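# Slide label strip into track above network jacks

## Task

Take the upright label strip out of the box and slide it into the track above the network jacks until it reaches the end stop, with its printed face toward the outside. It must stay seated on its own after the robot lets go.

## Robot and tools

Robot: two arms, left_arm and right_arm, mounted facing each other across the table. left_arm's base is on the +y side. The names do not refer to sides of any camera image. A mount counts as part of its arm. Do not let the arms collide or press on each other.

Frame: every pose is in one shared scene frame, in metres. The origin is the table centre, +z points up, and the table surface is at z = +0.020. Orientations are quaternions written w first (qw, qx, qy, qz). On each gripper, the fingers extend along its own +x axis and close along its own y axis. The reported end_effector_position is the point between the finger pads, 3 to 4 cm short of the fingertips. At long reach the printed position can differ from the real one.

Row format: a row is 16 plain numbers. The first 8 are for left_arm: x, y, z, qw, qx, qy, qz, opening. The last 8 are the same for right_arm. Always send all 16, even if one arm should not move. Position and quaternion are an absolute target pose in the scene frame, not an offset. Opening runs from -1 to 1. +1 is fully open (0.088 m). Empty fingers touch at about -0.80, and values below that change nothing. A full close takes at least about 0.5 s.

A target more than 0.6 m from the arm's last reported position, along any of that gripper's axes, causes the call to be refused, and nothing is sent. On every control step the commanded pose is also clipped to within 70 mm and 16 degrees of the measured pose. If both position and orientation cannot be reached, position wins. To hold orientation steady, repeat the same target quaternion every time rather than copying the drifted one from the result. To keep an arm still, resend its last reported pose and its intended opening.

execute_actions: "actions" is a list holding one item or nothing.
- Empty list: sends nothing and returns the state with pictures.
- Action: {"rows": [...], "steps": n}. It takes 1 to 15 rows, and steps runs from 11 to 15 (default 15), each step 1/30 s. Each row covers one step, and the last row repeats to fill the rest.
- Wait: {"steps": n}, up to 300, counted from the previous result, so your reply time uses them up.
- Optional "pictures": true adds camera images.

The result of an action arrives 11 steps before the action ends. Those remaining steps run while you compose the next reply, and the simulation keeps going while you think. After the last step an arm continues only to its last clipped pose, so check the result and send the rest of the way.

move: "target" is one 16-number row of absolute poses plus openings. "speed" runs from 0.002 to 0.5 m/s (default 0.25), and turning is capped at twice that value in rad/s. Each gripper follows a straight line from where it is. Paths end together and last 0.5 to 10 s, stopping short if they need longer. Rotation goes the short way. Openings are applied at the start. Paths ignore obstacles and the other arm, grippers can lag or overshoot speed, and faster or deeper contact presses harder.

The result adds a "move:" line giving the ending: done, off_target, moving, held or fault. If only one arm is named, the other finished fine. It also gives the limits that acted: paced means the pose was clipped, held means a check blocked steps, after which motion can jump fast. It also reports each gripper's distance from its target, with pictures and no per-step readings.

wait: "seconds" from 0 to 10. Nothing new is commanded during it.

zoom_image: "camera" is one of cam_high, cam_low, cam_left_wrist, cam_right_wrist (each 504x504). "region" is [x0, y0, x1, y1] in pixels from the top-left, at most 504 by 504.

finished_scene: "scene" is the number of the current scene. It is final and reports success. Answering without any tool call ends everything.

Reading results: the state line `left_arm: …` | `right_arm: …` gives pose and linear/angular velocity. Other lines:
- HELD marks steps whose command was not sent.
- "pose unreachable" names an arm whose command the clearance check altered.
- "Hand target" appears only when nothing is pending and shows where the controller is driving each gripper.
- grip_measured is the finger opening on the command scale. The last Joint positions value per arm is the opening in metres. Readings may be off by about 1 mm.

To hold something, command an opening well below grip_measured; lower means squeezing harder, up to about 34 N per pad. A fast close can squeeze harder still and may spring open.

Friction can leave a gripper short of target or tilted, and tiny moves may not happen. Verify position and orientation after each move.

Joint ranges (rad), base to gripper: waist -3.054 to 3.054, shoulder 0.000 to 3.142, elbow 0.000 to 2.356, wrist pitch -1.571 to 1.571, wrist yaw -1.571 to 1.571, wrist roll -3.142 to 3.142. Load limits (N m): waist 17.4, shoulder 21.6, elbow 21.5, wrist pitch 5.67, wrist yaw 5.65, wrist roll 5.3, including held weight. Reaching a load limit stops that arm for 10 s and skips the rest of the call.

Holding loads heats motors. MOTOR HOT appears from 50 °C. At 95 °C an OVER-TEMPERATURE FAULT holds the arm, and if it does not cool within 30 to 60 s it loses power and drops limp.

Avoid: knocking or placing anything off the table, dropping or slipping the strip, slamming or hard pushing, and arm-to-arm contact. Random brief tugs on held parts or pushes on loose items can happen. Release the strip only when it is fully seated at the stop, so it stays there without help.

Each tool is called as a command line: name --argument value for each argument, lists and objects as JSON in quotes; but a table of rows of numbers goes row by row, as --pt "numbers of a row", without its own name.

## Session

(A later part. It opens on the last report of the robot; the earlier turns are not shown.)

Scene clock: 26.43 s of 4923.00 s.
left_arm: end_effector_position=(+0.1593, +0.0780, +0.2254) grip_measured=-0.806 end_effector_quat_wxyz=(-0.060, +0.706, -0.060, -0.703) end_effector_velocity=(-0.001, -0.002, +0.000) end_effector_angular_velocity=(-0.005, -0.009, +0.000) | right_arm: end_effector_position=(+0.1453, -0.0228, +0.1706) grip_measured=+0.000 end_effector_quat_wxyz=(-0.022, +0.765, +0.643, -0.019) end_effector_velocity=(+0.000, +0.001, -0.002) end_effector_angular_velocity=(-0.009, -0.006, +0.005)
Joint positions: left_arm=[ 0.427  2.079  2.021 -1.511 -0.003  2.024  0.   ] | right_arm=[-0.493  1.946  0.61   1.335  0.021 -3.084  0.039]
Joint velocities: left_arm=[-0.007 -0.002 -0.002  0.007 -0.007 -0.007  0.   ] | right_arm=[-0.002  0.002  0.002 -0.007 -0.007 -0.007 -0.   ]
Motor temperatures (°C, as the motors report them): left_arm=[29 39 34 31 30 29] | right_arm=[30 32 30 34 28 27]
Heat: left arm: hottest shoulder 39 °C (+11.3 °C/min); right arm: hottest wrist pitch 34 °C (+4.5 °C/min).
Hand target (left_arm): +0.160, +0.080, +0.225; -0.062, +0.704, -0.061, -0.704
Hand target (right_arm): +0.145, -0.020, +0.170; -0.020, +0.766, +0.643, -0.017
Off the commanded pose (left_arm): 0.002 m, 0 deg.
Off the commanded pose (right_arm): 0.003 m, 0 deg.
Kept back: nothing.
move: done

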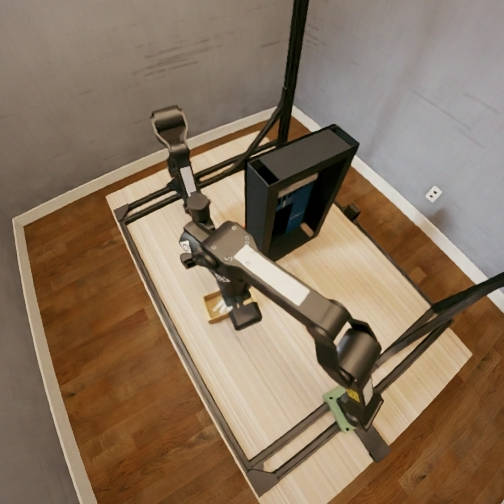

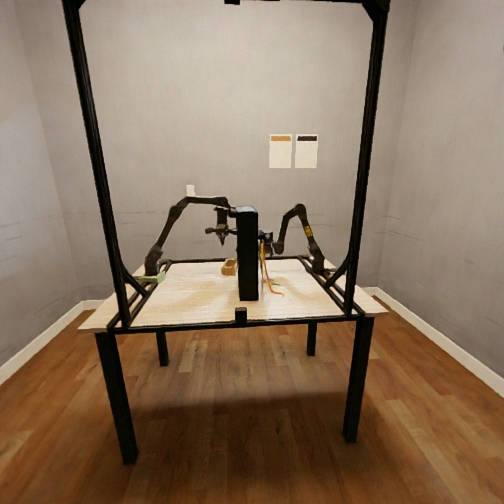

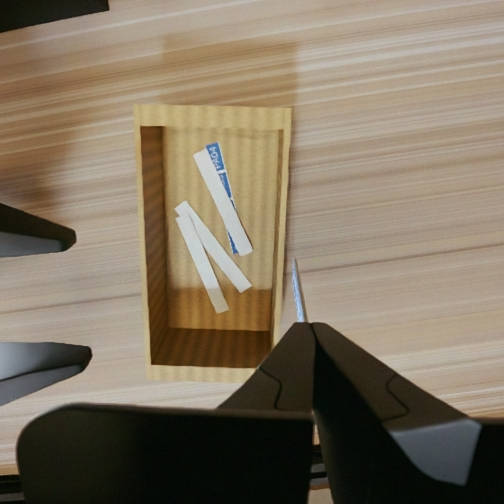

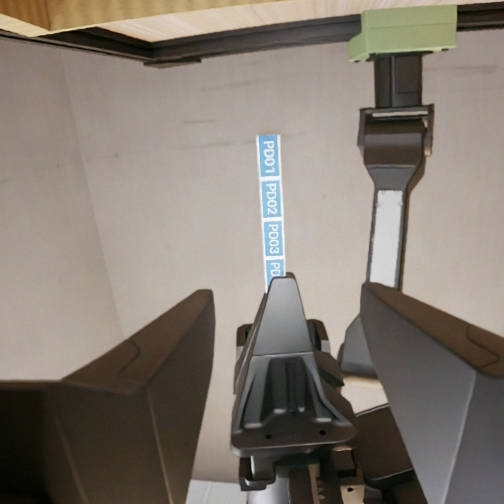

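move --target '[0.16,0.08,0.225,-0.0616,0.704,-0.0616,-0.704,-0.95,0.157,0.056,0.172,0.02,-0.766,-0.643,0.017,0]' --speed 0.1

move --target '[0.16,0.08,0.225,-0.0616,0.704,-0.0616,-0.704,-0.95,0.157,0.056,0.172,0.02,-0.766,-0.643,0.017,-0.45]'

Scene clock: 28.30 s of 4923.00 s.
left_arm: end_effector_position=(+0.1594, +0.0779, +0.2253) grip_measured=-0.806 end_effector_quat_wxyz=(-0.060, +0.706, -0.061, -0.703) end_effector_velocity=(+0.001, -0.002, +0.002) end_effector_angular_velocity=(-0.010, -0.010, +0.005) | right_arm: end_effector_position=(+0.1569, +0.0530, +0.1738) grip_measured=+0.000 end_effector_quat_wxyz=(-0.022, +0.765, +0.643, -0.018) end_effector_velocity=(+0.000, +0.002, -0.003) end_effector_angular_velocity=(-0.018, -0.005, +0.005)
Joint positions: left_arm=[ 0.427  2.079  2.021 -1.51  -0.003  2.026  0.   ] | right_arm=[-0.493  2.117  0.951  1.166  0.021 -3.084  0.039]
Joint velocities: left_arm=[-0.002 -0.002  0.002  0.007 -0.007 -0.007  0.   ] | right_arm=[-0.002  0.002  0.007 -0.022 -0.007 -0.007 -0.   ]
Motor temperatures (°C, as the motors report them): left_arm=[29 40 34 31 30 29] | right_arm=[30 32 31 34 28 27]
Heat: left arm: hottest shoulder 40 °C (+12.7 °C/min); right arm: hottest wrist pitch 34 °C (+4.2 °C/min).
Hand target (left_arm): +0.160, +0.080, +0.225; -0.062, +0.704, -0.062, -0.704
Hand target (right_arm): +0.157, +0.056, +0.172; -0.020, +0.766, +0.643, -0.017
Off the commanded pose (left_arm): 0.002 m, 0 deg.
Off the commanded pose (right_arm): 0.004 m, 0 deg.
Kept back: nothing.
move: done

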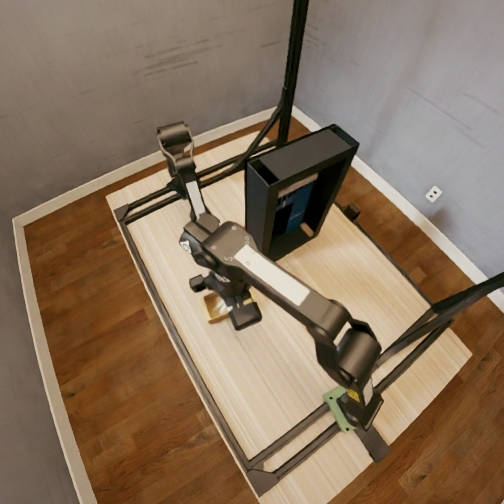

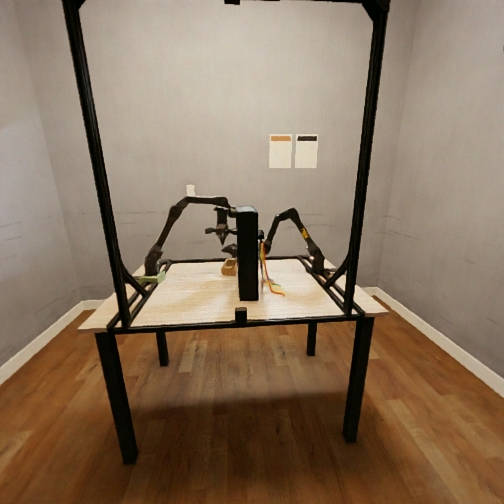

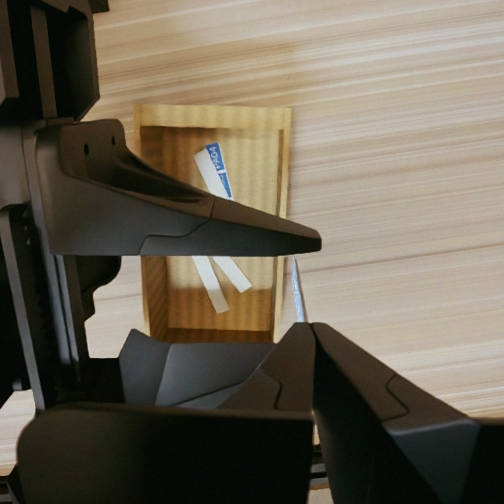

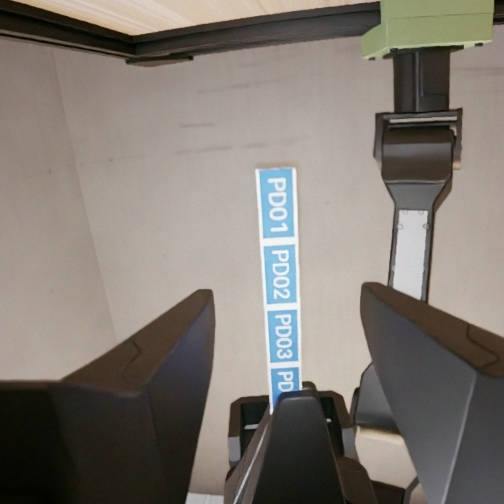

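Scene clock: 29.00 s of 4923.00 s.
left_arm: end_effector_position=(+0.1593, +0.0780, +0.2252) grip_measured=-0.806 end_effector_quat_wxyz=(-0.060, +0.706, -0.061, -0.703) end_effector_velocity=(-0.000, +0.002, -0.002) end_effector_angular_velocity=(+0.014, -0.004, +0.005) | right_arm: end_effector_position=(+0.1570, +0.0532, +0.1733) grip_measured=-0.449 end_effector_quat_wxyz=(-0.022, +0.765, +0.643, -0.019) end_effector_velocity=(+0.004, -0.001, -0.004) end_effector_angular_velocity=(-0.011, +0.009, -0.024)
Joint positions: left_arm=[ 0.427  2.079  2.02  -1.51  -0.003  2.026  0.   ] | right_arm=[-0.493  2.118  0.952  1.166  0.021 -3.084  0.017]
Joint velocities: left_arm=[-0.002  0.002 -0.002 -0.007 -0.007 -0.007  0.   ] | right_arm=[-0.002  0.002 -0.002 -0.007  0.022  0.007 -0.   ]
Motor temperatures (°C, as the motors report them): left_arm=[29 40 34 31 30 29] | right_arm=[30 32 31 34 28 27]
Heat: left arm: hottest shoulder 40 °C (+12.4 °C/min); right arm: hottest wrist pitch 34 °C (+4.1 °C/min).
Hand target (left_arm): +0.160, +0.080, +0.225; -0.062, +0.704, -0.061, -0.704
Hand target (right_arm): +0.157, +0.056, +0.172; -0.020, +0.766, +0.643, -0.017
Off the commanded pose (left_arm): 0.002 m, 0 deg.
Off the commanded pose (right_arm): 0.003 m, 0 deg.
Kept back: nothing.
move: done

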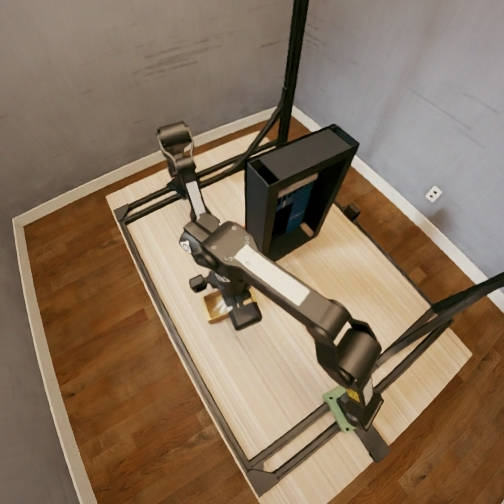

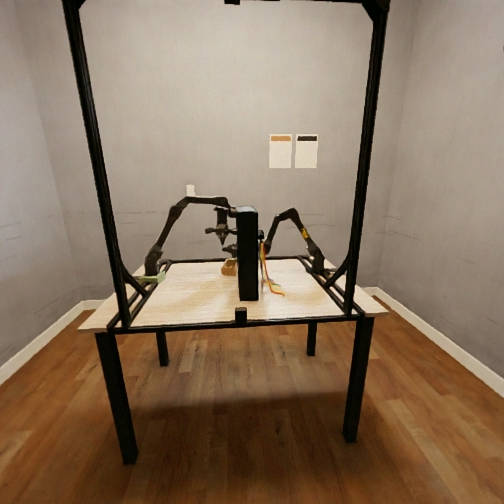

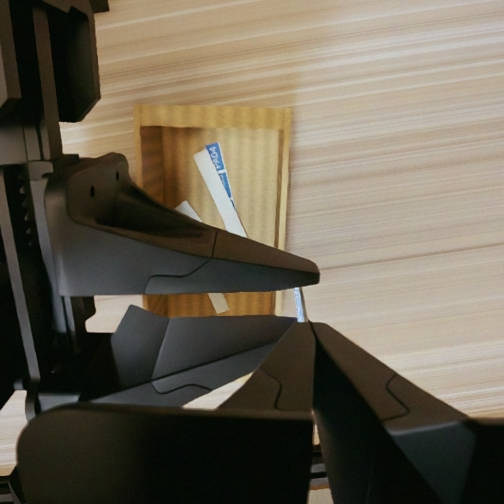

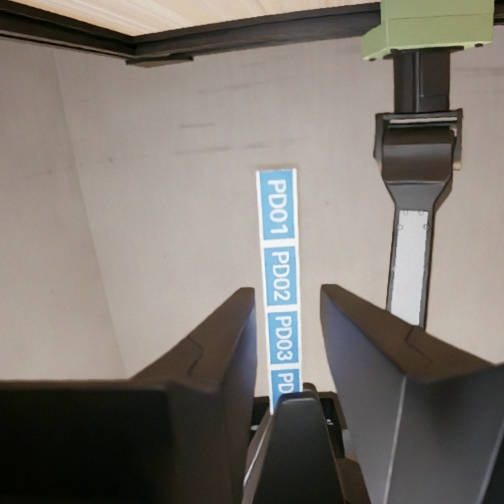

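move --target '[0.16,0.08,0.225,-0.0616,0.704,-0.0616,-0.704,-0.95,0.159,0.056,0.173,0,-0.766,-0.643,0,-0.5]' --speed 0.03

move --target '[0.16,0.08,0.225,-0.0616,0.704,-0.0616,-0.704,-0.95,0.159,0.056,0.173,0,-0.766,-0.643,0,-0.72]'

Scene clock: 30.80 s of 4923.00 s.
left_arm: end_effector_position=(+0.1593, +0.0780, +0.2254) grip_measured=-0.806 end_effector_quat_wxyz=(-0.060, +0.706, -0.061, -0.703) end_effector_velocity=(-0.000, +0.002, +0.000) end_effector_angular_velocity=(+0.009, -0.005, -0.010) | right_arm: end_effector_position=(+0.1574, +0.0536, +0.1734) grip_measured=-0.500 end_effector_quat_wxyz=(-0.002, +0.766, +0.643, -0.003) end_effector_velocity=(+0.000, -0.000, -0.004) end_effector_angular_velocity=(-0.016, -0.020, +0.015)
Joint positions: left_arm=[ 0.427  2.079  2.02  -1.51  -0.003  2.026  0.   ] | right_arm=[-0.494  2.118  0.954  1.162  0.021 -3.135  0.015]
Joint velocities: left_arm=[-0.002 -0.002 -0.002 -0.007 -0.007  0.007  0.   ] | right_arm=[-0.007  0.002 -0.002 -0.007 -0.022 -0.022 -0.   ]
Motor temperatures (°C, as the motors report them): left_arm=[29 40 34 31 30 29] | right_arm=[30 33 31 34 28 27]
Heat: left arm: hottest shoulder 40 °C (+11.7 °C/min); right arm: hottest wrist pitch 34 °C (+3.9 °C/min).
Hand target (left_arm): +0.160, +0.080, +0.225; -0.062, +0.704, -0.062, -0.704
Hand target (right_arm): +0.159, +0.056, +0.173; -0.001, +0.766, +0.643, -0.000
Off the commanded pose (left_arm): 0.002 m, 0 deg.
Off the commanded pose (right_arm): 0.003 m, 0 deg.
joint sent to its limit (right arm) — the command would take joint 6 (wrist roll) past its lower limit, so that joint was sent only as far as its limit.
Kept back: nothing.
move: done

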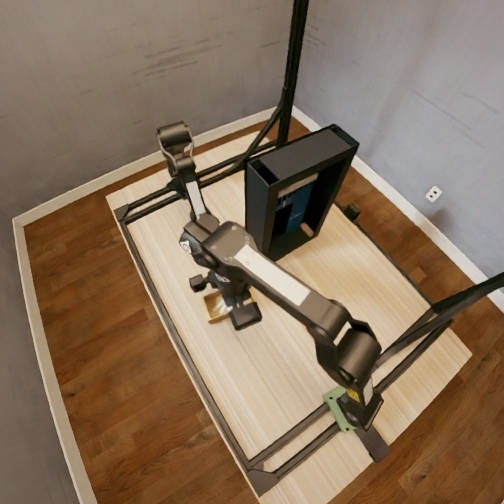

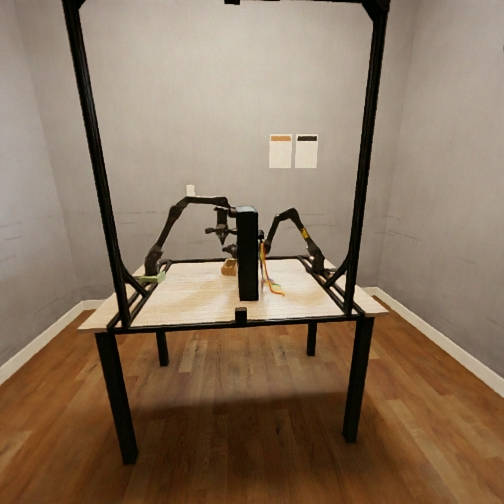

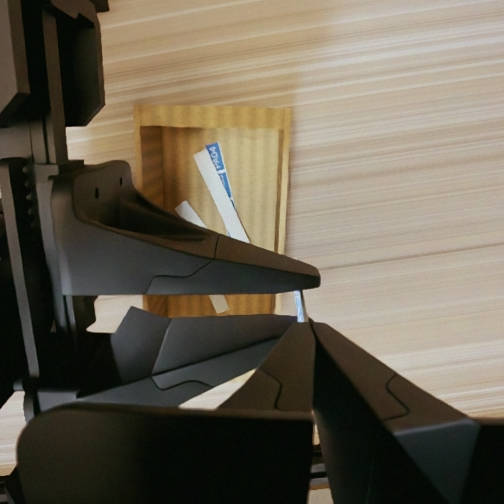

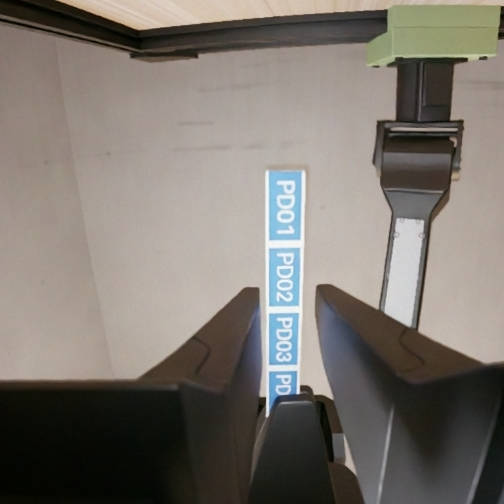

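Scene clock: 31.50 s of 4923.00 s.
left_arm: end_effector_position=(+0.1589, +0.0780, +0.2253) grip_measured=-0.806 end_effector_quat_wxyz=(-0.060, +0.705, -0.061, -0.704) end_effector_velocity=(+0.002, +0.003, +0.002) end_effector_angular_velocity=(+0.008, -0.020, +0.005) | right_arm: end_effector_position=(+0.1591, +0.0534, +0.1731) grip_measured=-0.656 end_effector_quat_wxyz=(-0.002, +0.767, +0.642, -0.003) end_effector_velocity=(-0.002, +0.001, +0.004) end_effector_angular_velocity=(+0.016, +0.020, +0.010)
Joint positions: left_arm=[ 0.427  2.079  2.02  -1.51  -0.     2.026  0.   ] | right_arm=[-0.497  2.119  0.954  1.162  0.022 -3.135  0.007]
Joint velocities: left_arm=[-0.002 -0.007 -0.002 -0.007 -0.022 -0.007  0.   ] | right_arm=[ 0.002 -0.002  0.002  0.007 -0.007  0.022 -0.   ]
Motor temperatures (°C, as the motors report them): left_arm=[29 40 34 31 30 29] | right_arm=[30 33 31 34 28 27]
Heat: left arm: hottest shoulder 40 °C (+11.4 °C/min); right arm: hottest wrist pitch 34 °C (+3.8 °C/min).
Hand target (left_arm): +0.160, +0.080, +0.225; -0.062, +0.704, -0.061, -0.705
Hand target (right_arm): +0.159, +0.056, +0.173; -0.000, +0.766, +0.643, -0.001
Off the commanded pose (left_arm): 0.002 m, 0 deg.
Off the commanded pose (right_arm): 0.003 m, 0 deg.
joint sent to its limit (right arm) — the command would take joint 6 (wrist roll) past its lower limit, so that joint was sent only as far as its limit.
Kept back: nothing.
move: done

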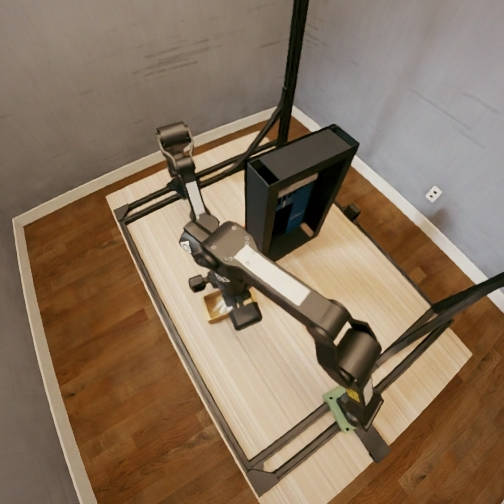

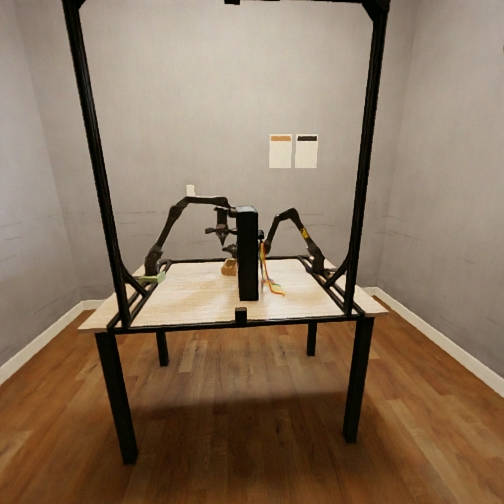

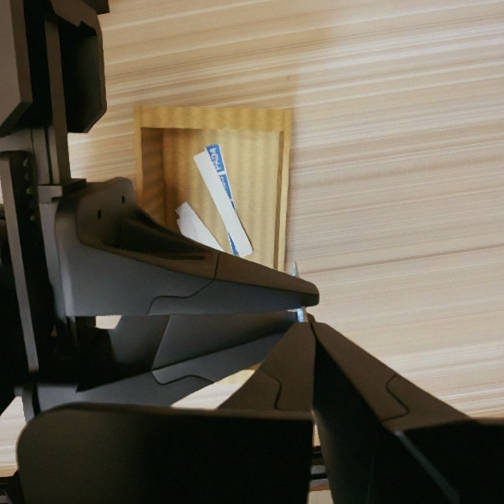

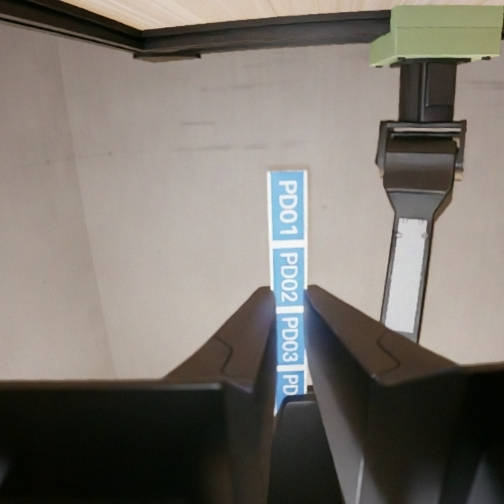

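move --target '[0.16,0.08,0.225,-0.0616,0.704,-0.0616,-0.704,-0.5,0.159,0.056,0.173,0,-0.766,-0.643,0,-0.72]'

move --target '[0.16,0.082,0.26,-0.0616,0.704,-0.0616,-0.704,-0.5,0.159,0.056,0.168,0,-0.766,-0.643,0,-0.72]' --speed 0.1

Scene clock: 32.53 s of 4923.00 s.
left_arm: end_effector_position=(+0.1589, +0.0780, +0.2254) grip_measured=-0.501 end_effector_quat_wxyz=(-0.060, +0.705, -0.061, -0.704) end_effector_velocity=(+0.001, +0.003, +0.000) end_effector_angular_velocity=(+0.009, -0.005, +0.024) | right_arm: end_effector_position=(+0.1591, +0.0534, +0.1731) grip_measured=-0.653 end_effector_quat_wxyz=(-0.002, +0.767, +0.642, -0.003) end_effector_velocity=(+0.003, -0.001, -0.001) end_effector_angular_velocity=(-0.006, +0.008, -0.000)
Joint positions: left_arm=[ 0.427  2.078  2.02  -1.51  -0.     2.026  0.014] | right_arm=[-0.497  2.119  0.954  1.162  0.022 -3.135  0.007]
Joint velocities: left_arm=[ 0.002 -0.002 -0.002 -0.007 -0.007 -0.022 -0.   ] | right_arm=[-0.007 -0.002 -0.002 -0.007 -0.007  0.007 -0.   ]
Motor temperatures (°C, as the motors report them): left_arm=[29 41 34 31 30 29] | right_arm=[30 33 31 34 28 27]
Heat: left arm: hottest shoulder 41 °C (+12.9 °C/min); right arm: hottest wrist pitch 34 °C (+3.7 °C/min).
Hand target (left_arm): +0.160, +0.080, +0.225; -0.062, +0.704, -0.062, -0.704
Hand target (right_arm): +0.159, +0.056, +0.173; -0.001, +0.766, +0.643, -0.000
Off the commanded pose (left_arm): 0.002 m, 0 deg.
Off the commanded pose (right_arm): 0.003 m, 0 deg.
joint sent to its limit (right arm) — the command would take joint 6 (wrist roll) past its lower limit, so that joint was sent only as far as its limit.
Kept back: nothing.
move: done

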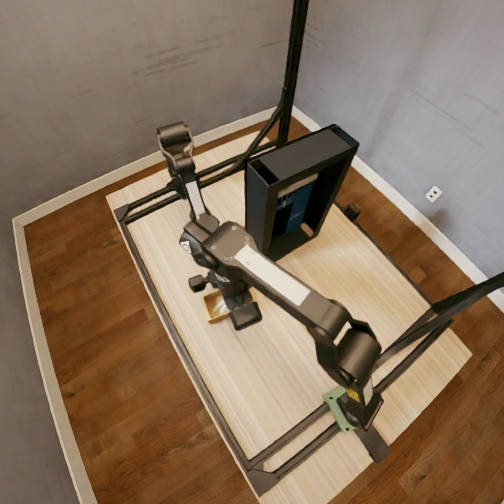

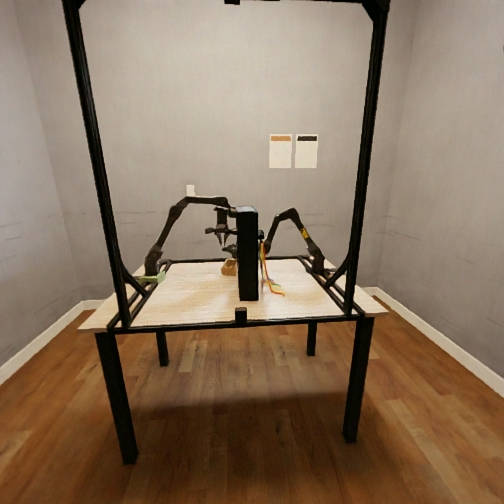

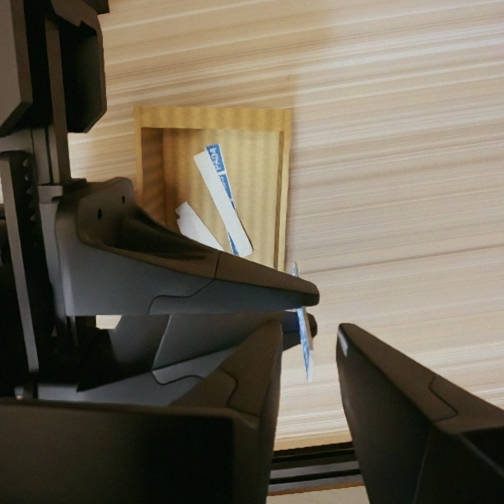

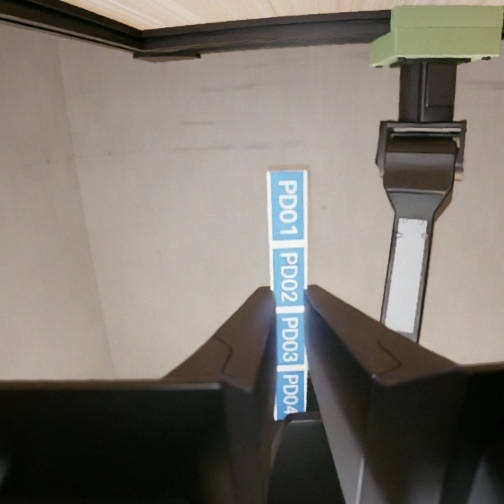

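Scene clock: 33.40 s of 4923.00 s.
left_arm: end_effector_position=(+0.1588, +0.0810, +0.2557) grip_measured=-0.500 end_effector_quat_wxyz=(-0.043, +0.711, -0.077, -0.698) end_effector_velocity=(+0.001, +0.003, -0.001) end_effector_angular_velocity=(+0.018, -0.017, +0.006) | right_arm: end_effector_position=(+0.1592, +0.0537, +0.1694) grip_measured=-0.653 end_effector_quat_wxyz=(-0.002, +0.767, +0.642, -0.003) end_effector_velocity=(+0.002, -0.001, -0.001) end_effector_angular_velocity=(-0.009, -0.006, -0.010)
Joint positions: left_arm=[ 0.429  2.047  2.095 -1.568 -0.     2.026  0.014] | right_arm=[-0.497  2.132  0.954  1.177  0.022 -3.135  0.007]
Joint velocities: left_arm=[-0.002 -0.002 -0.007 -0.007 -0.022 -0.007 -0.   ] | right_arm=[-0.002 -0.002 -0.002 -0.007  0.007 -0.007 -0.   ]
Motor temperatures (°C, as the motors report them): left_arm=[29 41 34 31 30 29] | right_arm=[30 33 31 35 28 27]
Heat: left arm: hottest shoulder 41 °C (+12.6 °C/min); right arm: hottest wrist pitch 35 °C (+5.4 °C/min).
Hand target (left_arm): +0.160, +0.082, +0.259; -0.042, +0.712, -0.081, -0.696
Hand target (right_arm): +0.159, +0.056, +0.168; -0.000, +0.766, +0.643, -0.000
Off the commanded pose (left_arm): 0.005 m, 3 deg.
Off the commanded pose (right_arm): 0.003 m, 0 deg.
joint sent to its limit (left arm) — the command would take joint 4 (wrist pitch) past its lower limit, so that joint was sent only as far as its limit.
joint sent to its limit (right arm) — the command would take joint 6 (wrist roll) past its lower limit, so that joint was sent only as far as its limit.
Kept back: nothing.
move: off_target (left_arm)

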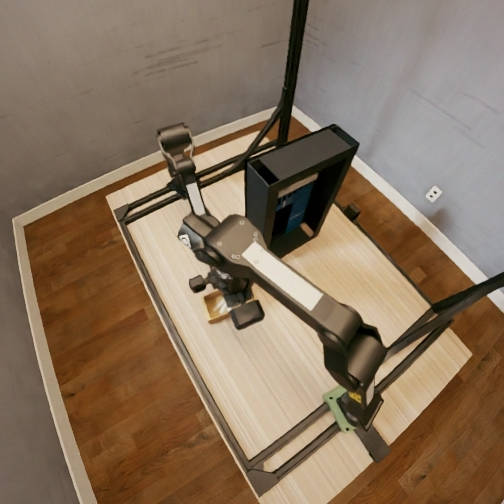

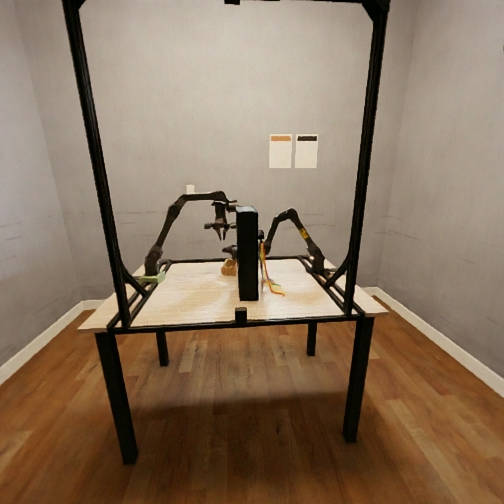

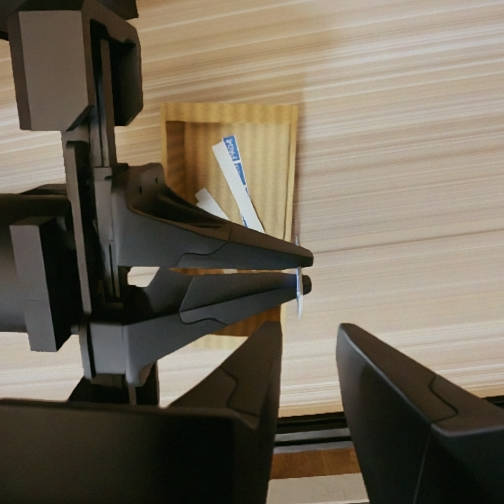

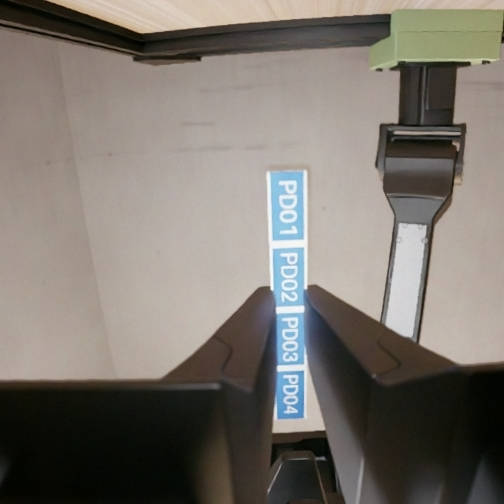

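move --target '[0.15,0.16,0.24,-0.043,0.711,-0.077,-0.698,-0.5,0.13,-0.14,0.19,0.01,-0.766,-0.643,0.01,-0.72]' --speed 0.2

move --target '[0.15,0.16,0.22,-0.043,0.711,-0.077,-0.698,-0.5,0.04,-0.165,0.313,0.5,-0.5,-0.5,0.5,-0.72]' --speed 0.3

Scene clock: 35.20 s of 4923.00 s.
left_arm: end_effector_position=(+0.1502, +0.1577, +0.2402) grip_measured=-0.500 end_effector_quat_wxyz=(-0.043, +0.712, -0.075, -0.697) end_effector_velocity=(+0.001, +0.004, +0.002) end_effector_angular_velocity=(+0.009, -0.020, -0.009) | right_arm: end_effector_position=(+0.1298, -0.1373, +0.1903) grip_measured=-0.654 end_effector_quat_wxyz=(-0.008, +0.766, +0.643, -0.008) end_effector_velocity=(-0.001, -0.004, -0.000) end_effector_angular_velocity=(-0.011, -0.020, +0.015)
Joint positions: left_arm=[ 0.471  1.71   1.587 -1.397 -0.     2.065  0.014] | right_arm=[-0.503  1.483  0.167  1.316  0.013 -3.119  0.007]
Joint velocities: left_arm=[-0.002 -0.012 -0.007 -0.007 -0.022  0.007 -0.   ] | right_arm=[-0.007 -0.027 -0.012 -0.022 -0.022 -0.022 -0.   ]
Motor temperatures (°C, as the motors report them): left_arm=[29 41 34 30 30 29] | right_arm=[30 33 31 35 28 27]
Heat: left arm: hottest shoulder 41 °C (+11.9 °C/min); right arm: hottest wrist pitch 35 °C (+5.1 °C/min).
Hand target (left_arm): +0.150, +0.160, +0.240; -0.043, +0.711, -0.077, -0.698
Hand target (right_arm): +0.130, -0.140, +0.190; -0.010, +0.766, +0.643, -0.010
Off the commanded pose (left_arm): 0.002 m, 0 deg.
Off the commanded pose (right_arm): 0.003 m, 0 deg.
Kept back: nothing.
move: done

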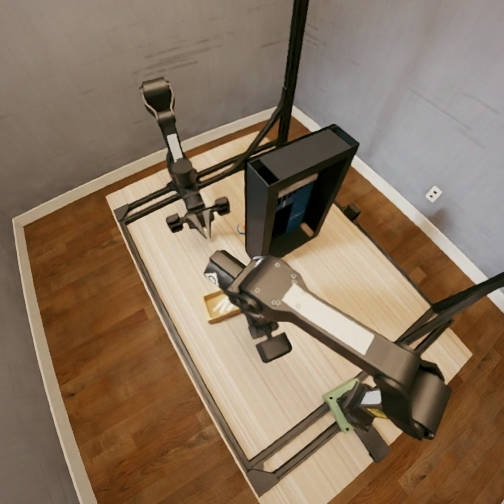

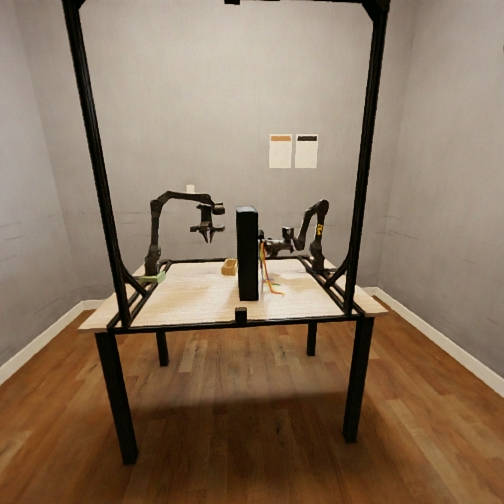

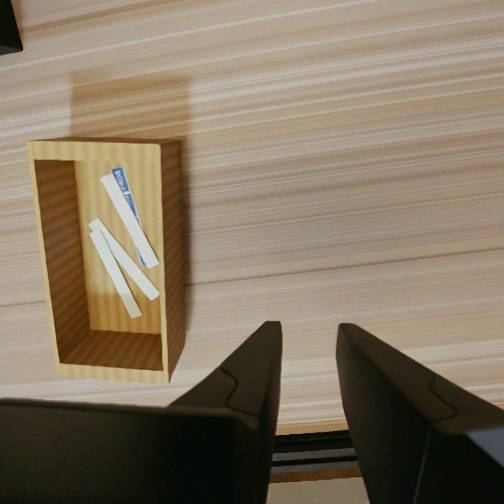

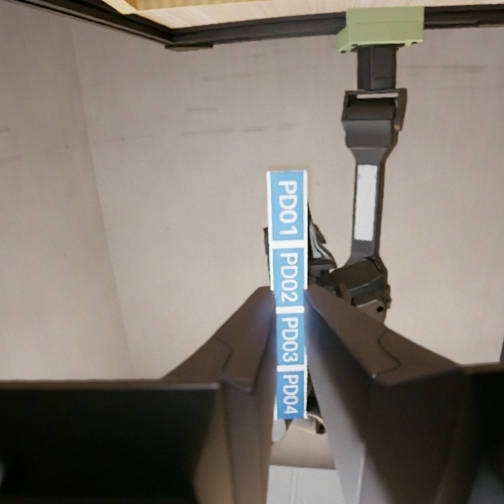

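Scene clock: 38.30 s of 4923.00 s.
left_arm: end_effector_position=(+0.1503, +0.1576, +0.2203) grip_measured=-0.500 end_effector_quat_wxyz=(-0.042, +0.712, -0.076, -0.697) end_effector_velocity=(-0.001, +0.005, -0.000) end_effector_angular_velocity=(+0.024, -0.001, -0.024) | right_arm: end_effector_position=(+0.0401, -0.1653, +0.3053) grip_measured=-0.654 end_effector_quat_wxyz=(+0.493, -0.507, -0.498, +0.503) end_effector_velocity=(+0.000, -0.000, +0.000) end_effector_angular_velocity=(-0.002, +0.007, -0.005)
Joint positions: left_arm=[ 0.471  1.704  1.5   -1.316 -0.     2.065  0.014] | right_arm=[-0.122  0.806  0.444  0.343  0.218 -1.575  0.007]
Joint velocities: left_arm=[-0.002 -0.002 -0.002 -0.022 -0.007  0.022 -0.   ] | right_arm=[ 0.002 -0.002  0.002 -0.007  0.007  0.007  0.   ]
Motor temperatures (°C, as the motors report them): left_arm=[29 41 34 31 30 29] | right_arm=[30 33 31 35 28 27]
Heat: left arm: hottest shoulder 41 °C (+11.0 °C/min); right arm: hottest wrist pitch 35 °C (+4.7 °C/min).
Hand target (left_arm): +0.150, +0.160, +0.220; -0.043, +0.711, -0.077, -0.698
Hand target (right_arm): +0.040, -0.166, +0.314; +0.501, -0.499, -0.500, +0.500
Off the commanded pose (left_arm): 0.002 m, 0 deg.
Off the commanded pose (right_arm): 0.008 m, 1 deg.
Kept back: nothing.
move: done

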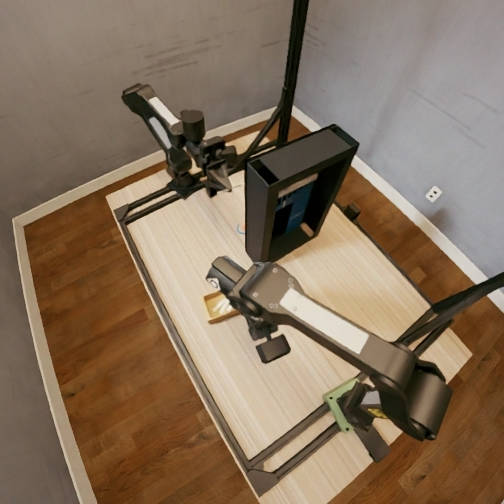

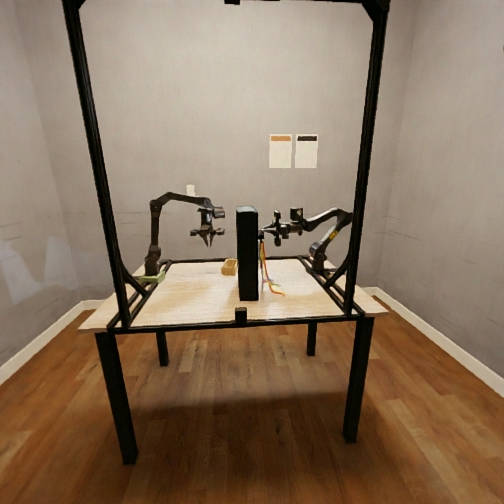

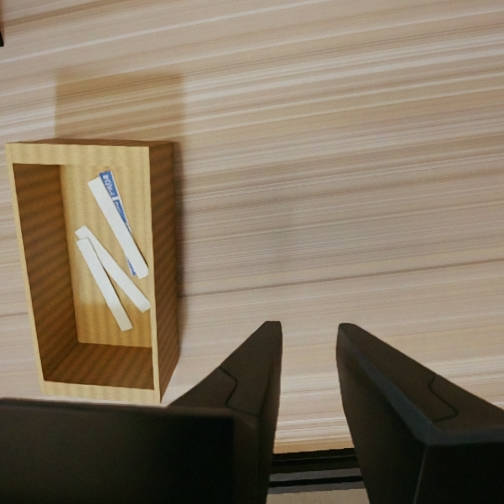

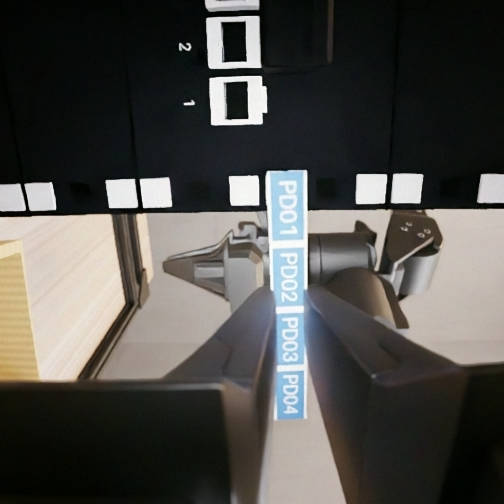

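move --target '[0.15,0.16,0.22,-0.043,0.711,-0.077,-0.698,-0.5,0.012,-0.146,0.314,0.5,-0.5,-0.5,0.5,-0.72]' --speed 0.04

zoom_image --camera "cam_right_wrist" --region '[200,40,400,240]'

Scene clock: 39.97 s of 4923.00 s.
left_arm: end_effector_position=(+0.1502, +0.1577, +0.2203) grip_measured=-0.500 end_effector_quat_wxyz=(-0.042, +0.712, -0.076, -0.697) end_effector_velocity=(-0.000, +0.002, +0.000) end_effector_angular_velocity=(+0.009, -0.005, -0.009) | right_arm: end_effector_position=(+0.0161, -0.1476, +0.3076) grip_measured=-0.653 end_effector_quat_wxyz=(+0.498, -0.508, -0.496, +0.498) end_effector_velocity=(+0.002, +0.002, -0.001) end_effector_angular_velocity=(-0.002, +0.006, -0.020)
Joint positions: left_arm=[ 0.471  1.703  1.5   -1.316 -0.     2.065  0.014] | right_arm=[-0.003  0.944  0.492  0.438  0.35  -1.574  0.007]
Joint velocities: left_arm=[-0.002 -0.002 -0.002 -0.007 -0.007  0.007 -0.   ] | right_arm=[ 0.002  0.012  0.002  0.007  0.022  0.007 -0.   ]
Motor temperatures (°C, as the motors report them): left_arm=[29 41 34 31 30 29] | right_arm=[30 33 31 35 28 27]
Heat: left arm: hottest shoulder 41 °C (+10.5 °C/min); right arm: hottest wrist pitch 35 °C (+4.5 °C/min).
Hand target (left_arm): +0.150, +0.160, +0.220; -0.043, +0.711, -0.077, -0.698
Hand target (right_arm): +0.012, -0.146, +0.314; +0.500, -0.500, -0.500, +0.500
Off the commanded pose (left_arm): 0.002 m, 0 deg.
Off the commanded pose (right_arm): 0.008 m, 1 deg.
Kept back: nothing.
move: done

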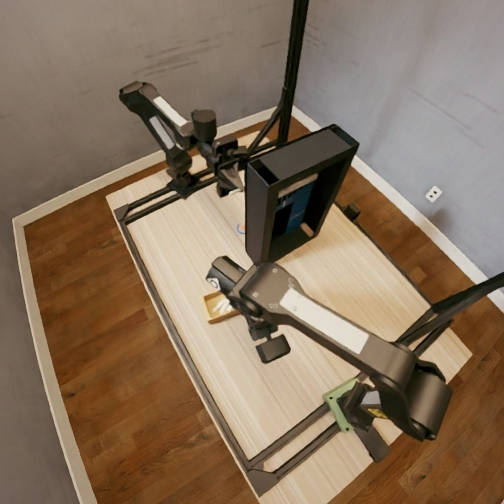

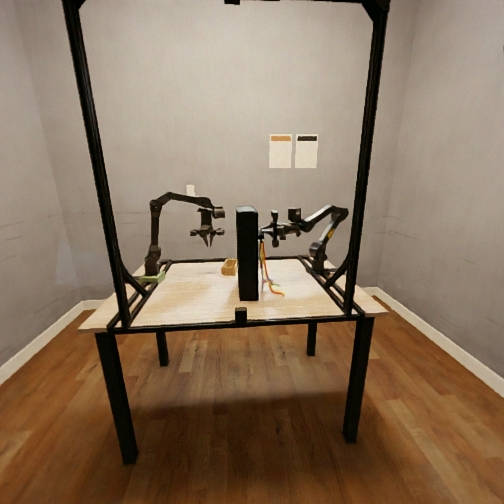

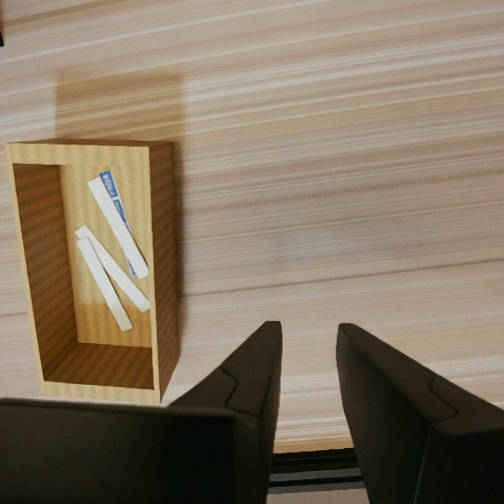

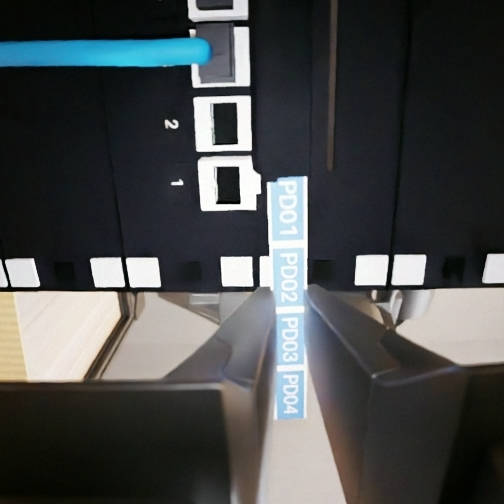

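Region (200, 40, 400, 240) of cam_right_wrist's 504x504 image, scaled by 2.520, with more detail than that image has.

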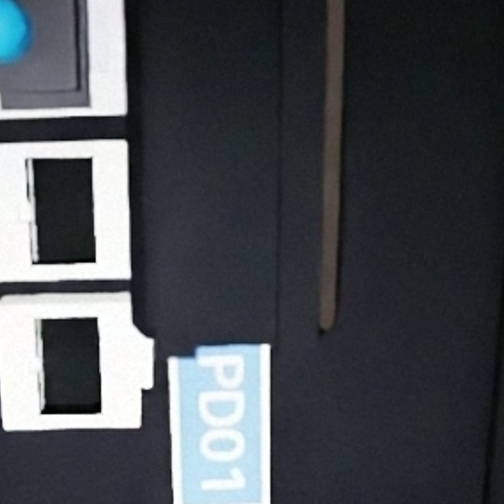

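move --target '[0.15,0.16,0.22,-0.043,0.711,-0.077,-0.698,-0.5,0.023,-0.152,0.3145,0.5,-0.5,-0.5,0.5,-0.72]' --speed 0.015

zoom_image --camera "cam_right_wrist" --region '[200,40,400,240]'

Scene clock: 41.57 s of 4923.00 s.
left_arm: end_effector_position=(+0.1503, +0.1576, +0.2204) grip_measured=-0.500 end_effector_quat_wxyz=(-0.042, +0.712, -0.076, -0.697) end_effector_velocity=(-0.000, +0.002, +0.000) end_effector_angular_velocity=(+0.009, -0.005, -0.009) | right_arm: end_effector_position=(+0.0221, -0.1511, +0.3127) grip_measured=-0.653 end_effector_quat_wxyz=(+0.498, -0.503, -0.500, +0.500) end_effector_velocity=(-0.000, -0.002, -0.002) end_effector_angular_velocity=(-0.012, -0.011, +0.015)
Joint positions: left_arm=[ 0.471  1.703  1.5   -1.315 -0.     2.065  0.014] | right_arm=[-0.037  0.908  0.493  0.409  0.305 -1.574  0.007]
Joint velocities: left_arm=[-0.002 -0.002 -0.002 -0.007 -0.007  0.007 -0.   ] | right_arm=[-0.007 -0.012 -0.002 -0.022 -0.022 -0.007  0.   ]
Motor temperatures (°C, as the motors report them): left_arm=[29 41 34 30 30 29] | right_arm=[30 33 32 35 28 27]
Heat: left arm: hottest shoulder 41 °C (+10.1 °C/min); right arm: hottest wrist pitch 35 °C (+4.3 °C/min).
Hand target (left_arm): +0.150, +0.160, +0.220; -0.043, +0.711, -0.077, -0.698
Hand target (right_arm): +0.023, -0.152, +0.314; +0.500, -0.500, -0.500, +0.500
Off the commanded pose (left_arm): 0.002 m, 0 deg.
Off the commanded pose (right_arm): 0.002 m, 0 deg.
Kept back: nothing.
move: done

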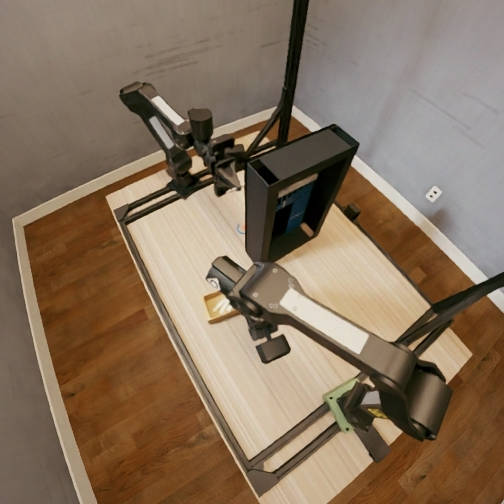

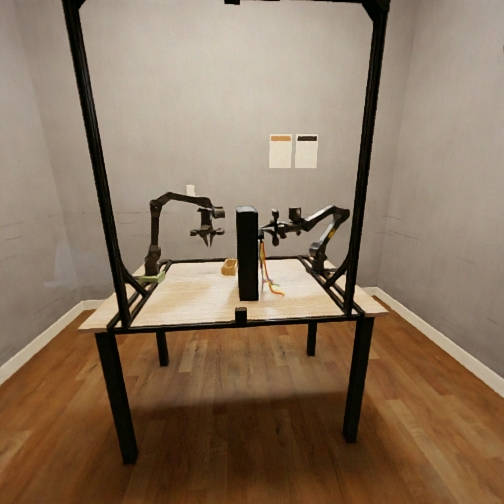

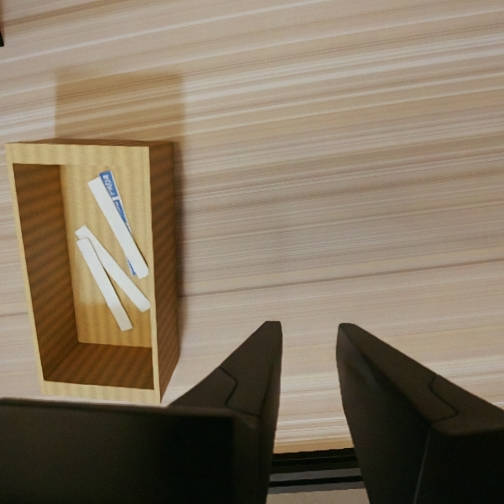

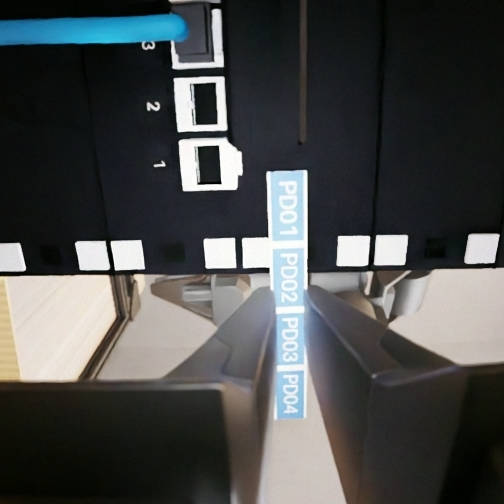

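Region (200, 40, 400, 240) of cam_right_wrist's 504x504 image, scaled by 2.520, with more detail than that image has.

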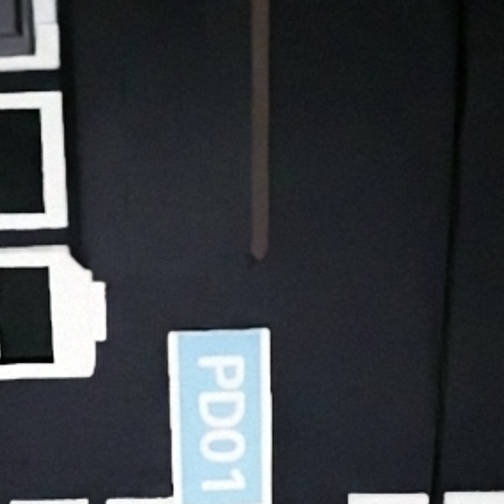

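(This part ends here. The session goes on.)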